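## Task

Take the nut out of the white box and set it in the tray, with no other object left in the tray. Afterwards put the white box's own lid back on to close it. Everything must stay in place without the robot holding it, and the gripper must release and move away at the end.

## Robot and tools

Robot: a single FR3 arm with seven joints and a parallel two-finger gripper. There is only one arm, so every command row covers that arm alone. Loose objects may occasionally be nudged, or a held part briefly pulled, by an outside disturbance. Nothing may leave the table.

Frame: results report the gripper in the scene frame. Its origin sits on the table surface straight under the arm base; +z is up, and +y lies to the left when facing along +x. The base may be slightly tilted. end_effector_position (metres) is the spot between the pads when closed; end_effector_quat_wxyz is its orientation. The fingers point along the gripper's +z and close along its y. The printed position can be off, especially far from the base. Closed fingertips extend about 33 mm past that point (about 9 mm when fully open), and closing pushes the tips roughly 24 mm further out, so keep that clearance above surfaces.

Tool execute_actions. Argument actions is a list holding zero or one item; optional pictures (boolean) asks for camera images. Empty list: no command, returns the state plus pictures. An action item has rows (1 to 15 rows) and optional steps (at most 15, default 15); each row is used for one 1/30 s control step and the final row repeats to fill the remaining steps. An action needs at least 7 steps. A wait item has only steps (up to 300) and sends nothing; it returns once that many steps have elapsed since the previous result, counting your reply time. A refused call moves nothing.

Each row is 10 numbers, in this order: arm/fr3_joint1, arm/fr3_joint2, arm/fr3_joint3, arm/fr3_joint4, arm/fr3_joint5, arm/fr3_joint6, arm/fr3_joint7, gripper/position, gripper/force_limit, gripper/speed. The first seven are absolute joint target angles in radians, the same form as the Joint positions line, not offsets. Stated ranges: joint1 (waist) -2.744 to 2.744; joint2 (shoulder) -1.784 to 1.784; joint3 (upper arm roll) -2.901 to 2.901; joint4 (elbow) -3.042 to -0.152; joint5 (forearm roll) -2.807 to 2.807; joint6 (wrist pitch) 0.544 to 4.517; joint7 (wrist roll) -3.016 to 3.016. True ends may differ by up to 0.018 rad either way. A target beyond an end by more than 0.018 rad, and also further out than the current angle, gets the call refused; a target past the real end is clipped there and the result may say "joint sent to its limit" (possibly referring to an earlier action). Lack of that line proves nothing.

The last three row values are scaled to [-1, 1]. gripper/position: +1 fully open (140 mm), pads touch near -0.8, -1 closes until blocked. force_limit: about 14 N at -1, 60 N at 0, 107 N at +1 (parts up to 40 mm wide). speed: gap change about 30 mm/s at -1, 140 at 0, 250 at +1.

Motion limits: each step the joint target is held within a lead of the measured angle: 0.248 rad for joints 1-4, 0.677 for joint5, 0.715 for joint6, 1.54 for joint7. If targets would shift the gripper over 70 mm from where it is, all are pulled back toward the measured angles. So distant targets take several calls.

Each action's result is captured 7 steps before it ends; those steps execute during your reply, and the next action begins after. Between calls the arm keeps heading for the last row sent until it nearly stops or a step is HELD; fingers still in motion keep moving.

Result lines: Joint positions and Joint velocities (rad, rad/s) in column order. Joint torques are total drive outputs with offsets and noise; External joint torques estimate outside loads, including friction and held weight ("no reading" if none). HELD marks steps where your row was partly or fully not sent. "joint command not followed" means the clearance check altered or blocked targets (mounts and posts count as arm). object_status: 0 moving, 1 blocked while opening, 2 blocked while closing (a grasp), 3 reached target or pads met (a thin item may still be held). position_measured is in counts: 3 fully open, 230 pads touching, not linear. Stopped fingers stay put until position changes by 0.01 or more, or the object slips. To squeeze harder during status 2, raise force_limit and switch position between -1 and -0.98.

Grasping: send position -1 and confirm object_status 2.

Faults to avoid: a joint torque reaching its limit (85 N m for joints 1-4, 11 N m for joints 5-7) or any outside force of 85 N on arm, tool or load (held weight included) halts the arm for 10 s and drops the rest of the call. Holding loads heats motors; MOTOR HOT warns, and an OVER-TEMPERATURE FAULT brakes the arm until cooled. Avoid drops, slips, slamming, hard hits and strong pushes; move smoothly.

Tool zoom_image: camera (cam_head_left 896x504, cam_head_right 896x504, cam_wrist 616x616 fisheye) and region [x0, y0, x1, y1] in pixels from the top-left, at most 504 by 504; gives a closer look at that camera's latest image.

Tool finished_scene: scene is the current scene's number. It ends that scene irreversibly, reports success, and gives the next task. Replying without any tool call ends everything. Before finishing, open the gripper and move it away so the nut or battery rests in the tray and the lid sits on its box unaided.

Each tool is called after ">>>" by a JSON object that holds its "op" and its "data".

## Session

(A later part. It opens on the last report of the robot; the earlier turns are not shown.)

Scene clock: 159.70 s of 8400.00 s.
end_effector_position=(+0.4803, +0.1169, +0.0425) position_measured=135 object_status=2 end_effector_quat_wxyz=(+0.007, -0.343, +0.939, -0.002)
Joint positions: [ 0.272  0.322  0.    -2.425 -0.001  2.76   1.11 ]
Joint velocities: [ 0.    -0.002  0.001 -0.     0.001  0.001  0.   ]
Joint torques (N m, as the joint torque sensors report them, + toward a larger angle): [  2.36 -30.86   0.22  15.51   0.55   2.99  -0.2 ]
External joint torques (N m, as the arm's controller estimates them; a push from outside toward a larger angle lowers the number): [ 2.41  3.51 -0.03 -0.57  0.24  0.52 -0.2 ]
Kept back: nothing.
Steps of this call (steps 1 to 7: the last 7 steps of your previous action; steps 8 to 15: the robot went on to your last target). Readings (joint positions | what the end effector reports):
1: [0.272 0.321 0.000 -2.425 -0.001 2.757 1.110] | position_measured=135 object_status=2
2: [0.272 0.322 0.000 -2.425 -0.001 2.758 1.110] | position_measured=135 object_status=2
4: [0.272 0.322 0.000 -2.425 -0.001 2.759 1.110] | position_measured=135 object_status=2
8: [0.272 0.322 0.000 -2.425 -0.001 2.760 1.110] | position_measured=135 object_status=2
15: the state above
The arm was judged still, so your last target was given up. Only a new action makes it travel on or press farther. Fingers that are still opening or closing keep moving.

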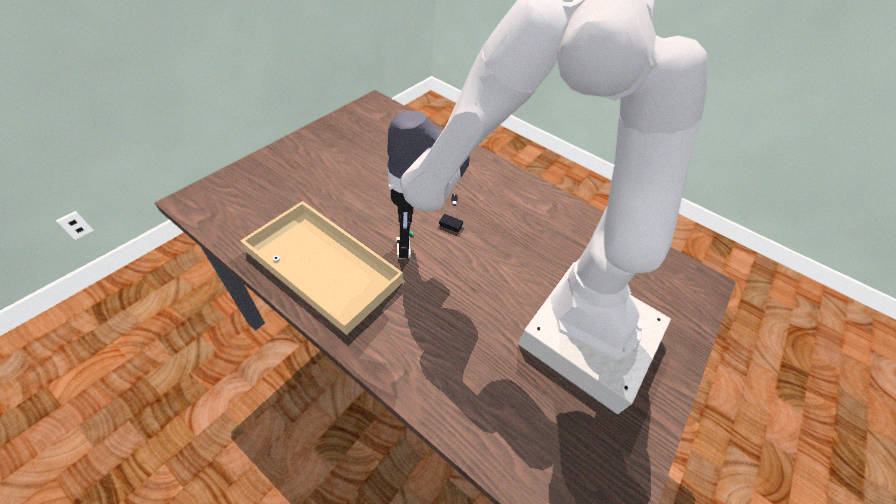

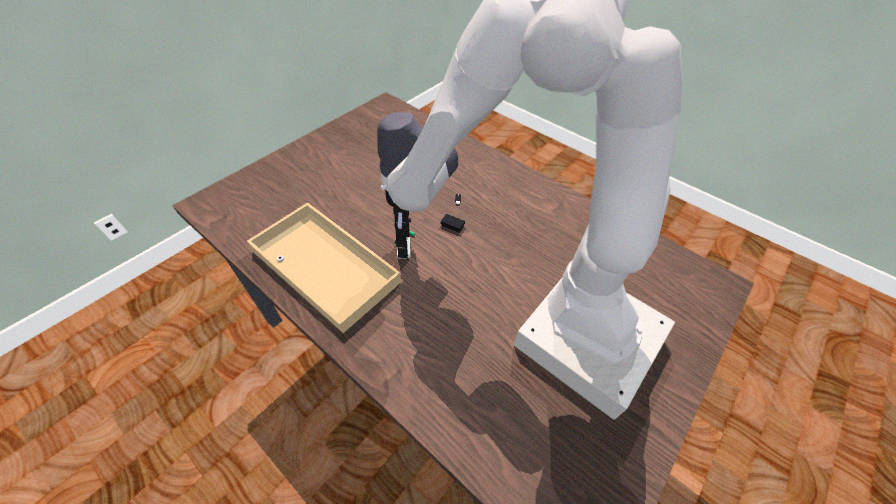

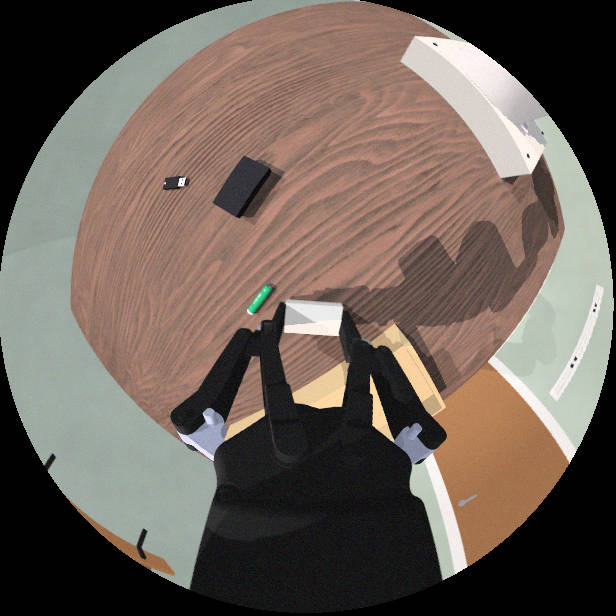

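Seated. Release, lift.

>>> {"op": "execute_actions", "data": {"actions": [{"rows":[[0.272,0.321,0,-2.425,0,2.76,1.11,0.15,-0.3,0]],"steps":12}]}}

>>> {"op": "execute_actions", "data": {"actions": [{"rows":[[0.272,0.31,0,-2.425,0,2.755,1.11,0.15,-0.3,0],[0.272,0.295,0,-2.425,0,2.745,1.11,0.15,-0.3,0],[0.272,0.28,0,-2.425,0,2.73,1.11,0.15,-0.3,0],[0.272,0.25,0,-2.425,0,2.71,1.11,0.15,-0.3,0],[0.272,0.2,0,-2.425,0,2.66,1.11,0.15,-0.3,0],[0.272,0.1,0,-2.425,0,2.56,1.11,0.15,-0.3,0],[0.272,0.0,0,-2.4,0,2.45,1.11,0.15,-0.3,0]],"steps":15}]}}

>>> {"op": "execute_actions", "data": {"actions": [{"steps":15}], "pictures": true}}

>>> {"op": "zoom_image", "data": {"camera": "cam_wrist", "region": [208,200,408,400]}}

Scene clock: 160.23 s of 8400.00 s.
end_effector_position=(+0.4804, +0.1170, +0.0426) position_measured=110 object_status=0 end_effector_quat_wxyz=(+0.007, -0.343, +0.939, -0.002)
Joint positions: [ 0.272  0.322  0.    -2.425 -0.001  2.76   1.11 ]
Joint velocities: [-0.001  0.001 -0.    -0.    -0.001  0.001 -0.   ]
Joint torques (N m, as the joint torque sensors report them, + toward a larger angle): [  0.72 -34.7   -0.25  14.39   0.62   2.46  -0.17]
External joint torques (N m, as the arm's controller estimates them; a push from outside toward a larger angle lowers the number): [ 0.89 -0.47 -0.4  -1.6   0.3   0.01 -0.17]
Steps of this call (steps 1 to 11: nothing new was sent; steps 12 to 16: the first 5 steps of this action). Readings (joint positions | what the end effector reports):
12: [0.272 0.322 0.000 -2.425 -0.001 2.760 1.110] | position_measured=135 object_status=0
13: [0.272 0.322 0.000 -2.425 -0.001 2.760 1.110] | position_measured=135 object_status=0
15: [0.272 0.322 0.000 -2.425 -0.001 2.760 1.110] | position_measured=115 object_status=0
16: the state above

Scene clock: 160.73 s of 8400.00 s.
end_effector_position=(+0.5000, +0.1219, +0.1190) position_measured=110 object_status=3 end_effector_quat_wxyz=(+0.035, -0.343, +0.939, -0.006)
Joint positions: [ 0.272  0.148  0.    -2.424 -0.001  2.642  1.11 ]
Joint velocities: [ 0.    -1.401  0.001  0.208  0.001 -0.887  0.002]
Joint torques (N m, as the joint torque sensors report them, + toward a larger angle): [  0.67 -28.82   0.1   18.82   0.63   2.42  -0.02]
External joint torques (N m, as the arm's controller estimates them; a push from outside toward a larger angle lowers the number): [ 0.73 -0.72  0.01  0.34  0.21 -0.4  -0.02]
Steps of this call (steps 1 to 7: the last 7 steps of your previous action; steps 8 to 15: the first 8 steps of this action). Readings (joint positions | what the end effector reports):
8: [0.272 0.321 0.000 -2.425 -0.001 2.760 1.110] | position_measured=110 object_status=0
9: [0.272 0.317 0.000 -2.426 -0.001 2.757 1.110] | position_measured=110 object_status=3
11: [0.272 0.296 0.000 -2.427 -0.001 2.745 1.110] | position_measured=110 object_status=3
15: the state above

Scene clock: 161.23 s of 8400.00 s.
end_effector_position=(+0.4971, +0.1214, +0.1866) position_measured=110 object_status=3 end_effector_quat_wxyz=(+0.033, -0.343, +0.939, -0.005)
Joint positions: [ 0.272 -0.001  0.    -2.398 -0.001  2.463  1.11 ]
Joint velocities: [ 0.    -0.001  0.001  0.    -0.001 -0.065 -0.001]
Joint torques (N m, as the joint torque sensors report them, + toward a larger angle): [  0.41 -27.62  -0.72  19.51   0.93   2.19  -0.12]
External joint torques (N m, as the arm's controller estimates them; a push from outside toward a larger angle lowers the number): [ 0.5   1.45 -0.63 -1.89  0.39 -0.44 -0.12]
Kept back: nothing.
Steps of this call (steps 1 to 7: the last 7 steps of your previous action; steps 8 to 15: the robot went on to your last target). Readings (joint positions | what the end effector reports):
1: [0.272 0.101 0.000 -2.416 -0.001 2.610 1.110] | position_measured=110 object_status=3
2: [0.272 0.061 0.000 -2.408 -0.001 2.583 1.110] | position_measured=110 object_status=3
4: [0.272 0.013 0.000 -2.395 -0.001 2.545 1.110] | position_measured=110 object_status=3
8: [0.272 -0.003 0.000 -2.395 -0.001 2.496 1.110] | position_measured=110 object_status=3
15: the state above

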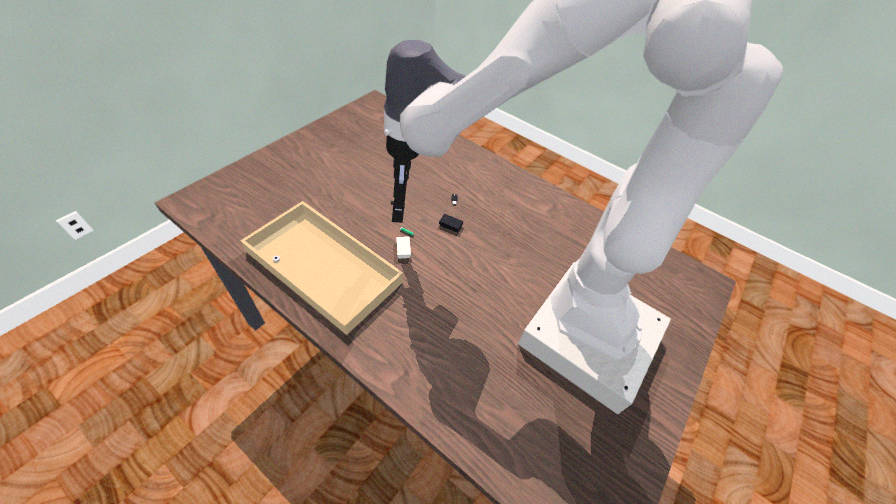

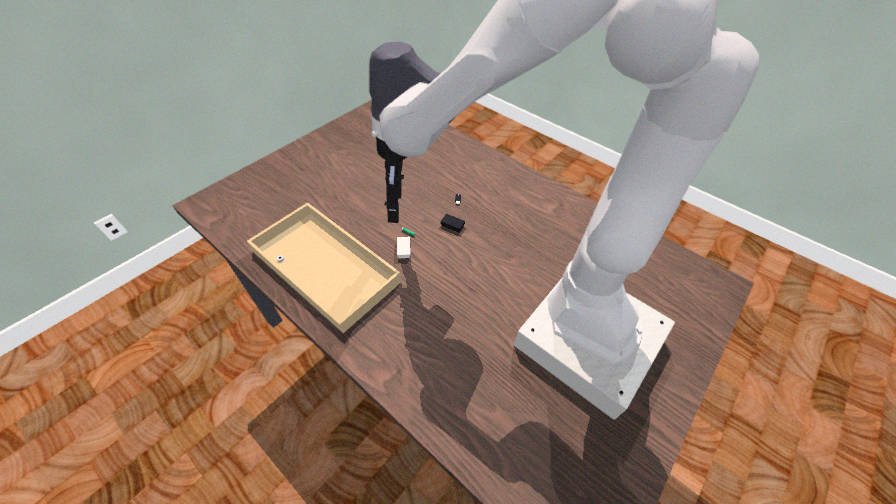

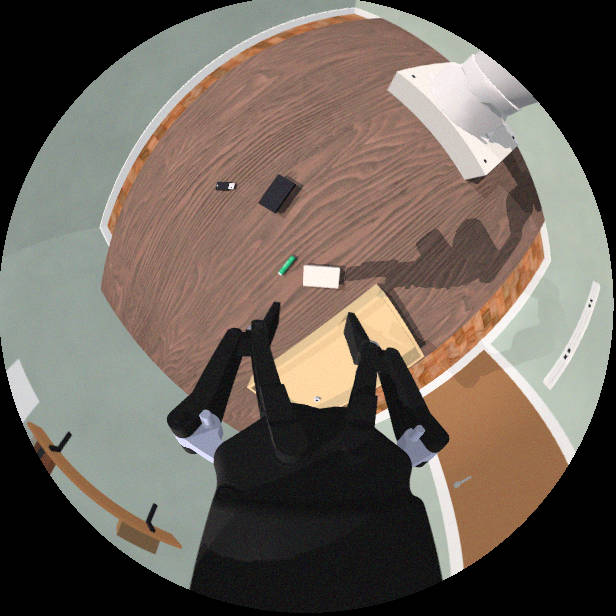

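Region (208, 200, 408, 400) of cam_wrist's 616x616 image, scaled by 2.520, with more detail than that image has.

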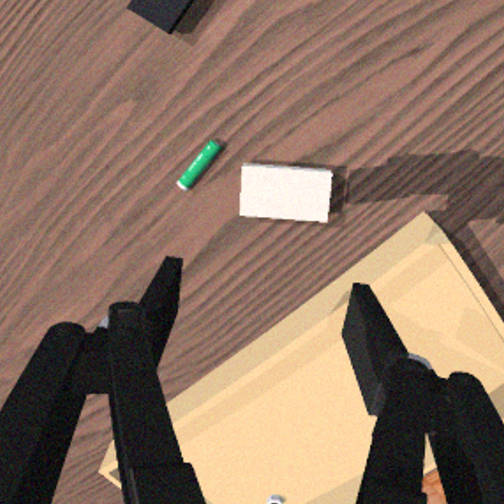

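>>> {"op": "zoom_image", "data": {"camera": "cam_head_left", "region": [375,220,435,270]}}

Region (375, 220, 435, 270) of cam_head_left's 896x504 image, scaled by 8.400, with more detail than that image has.

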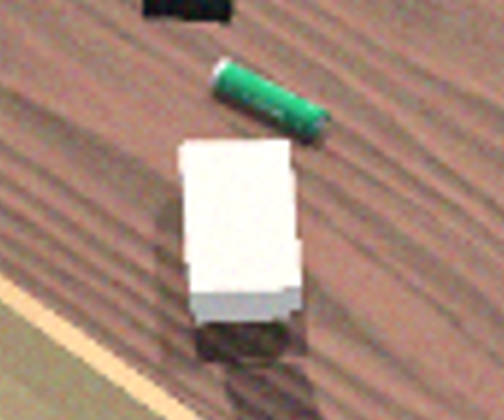

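>>> {"op": "finished_scene", "data": {"scene": 1}}

The scene is finished: the task was done.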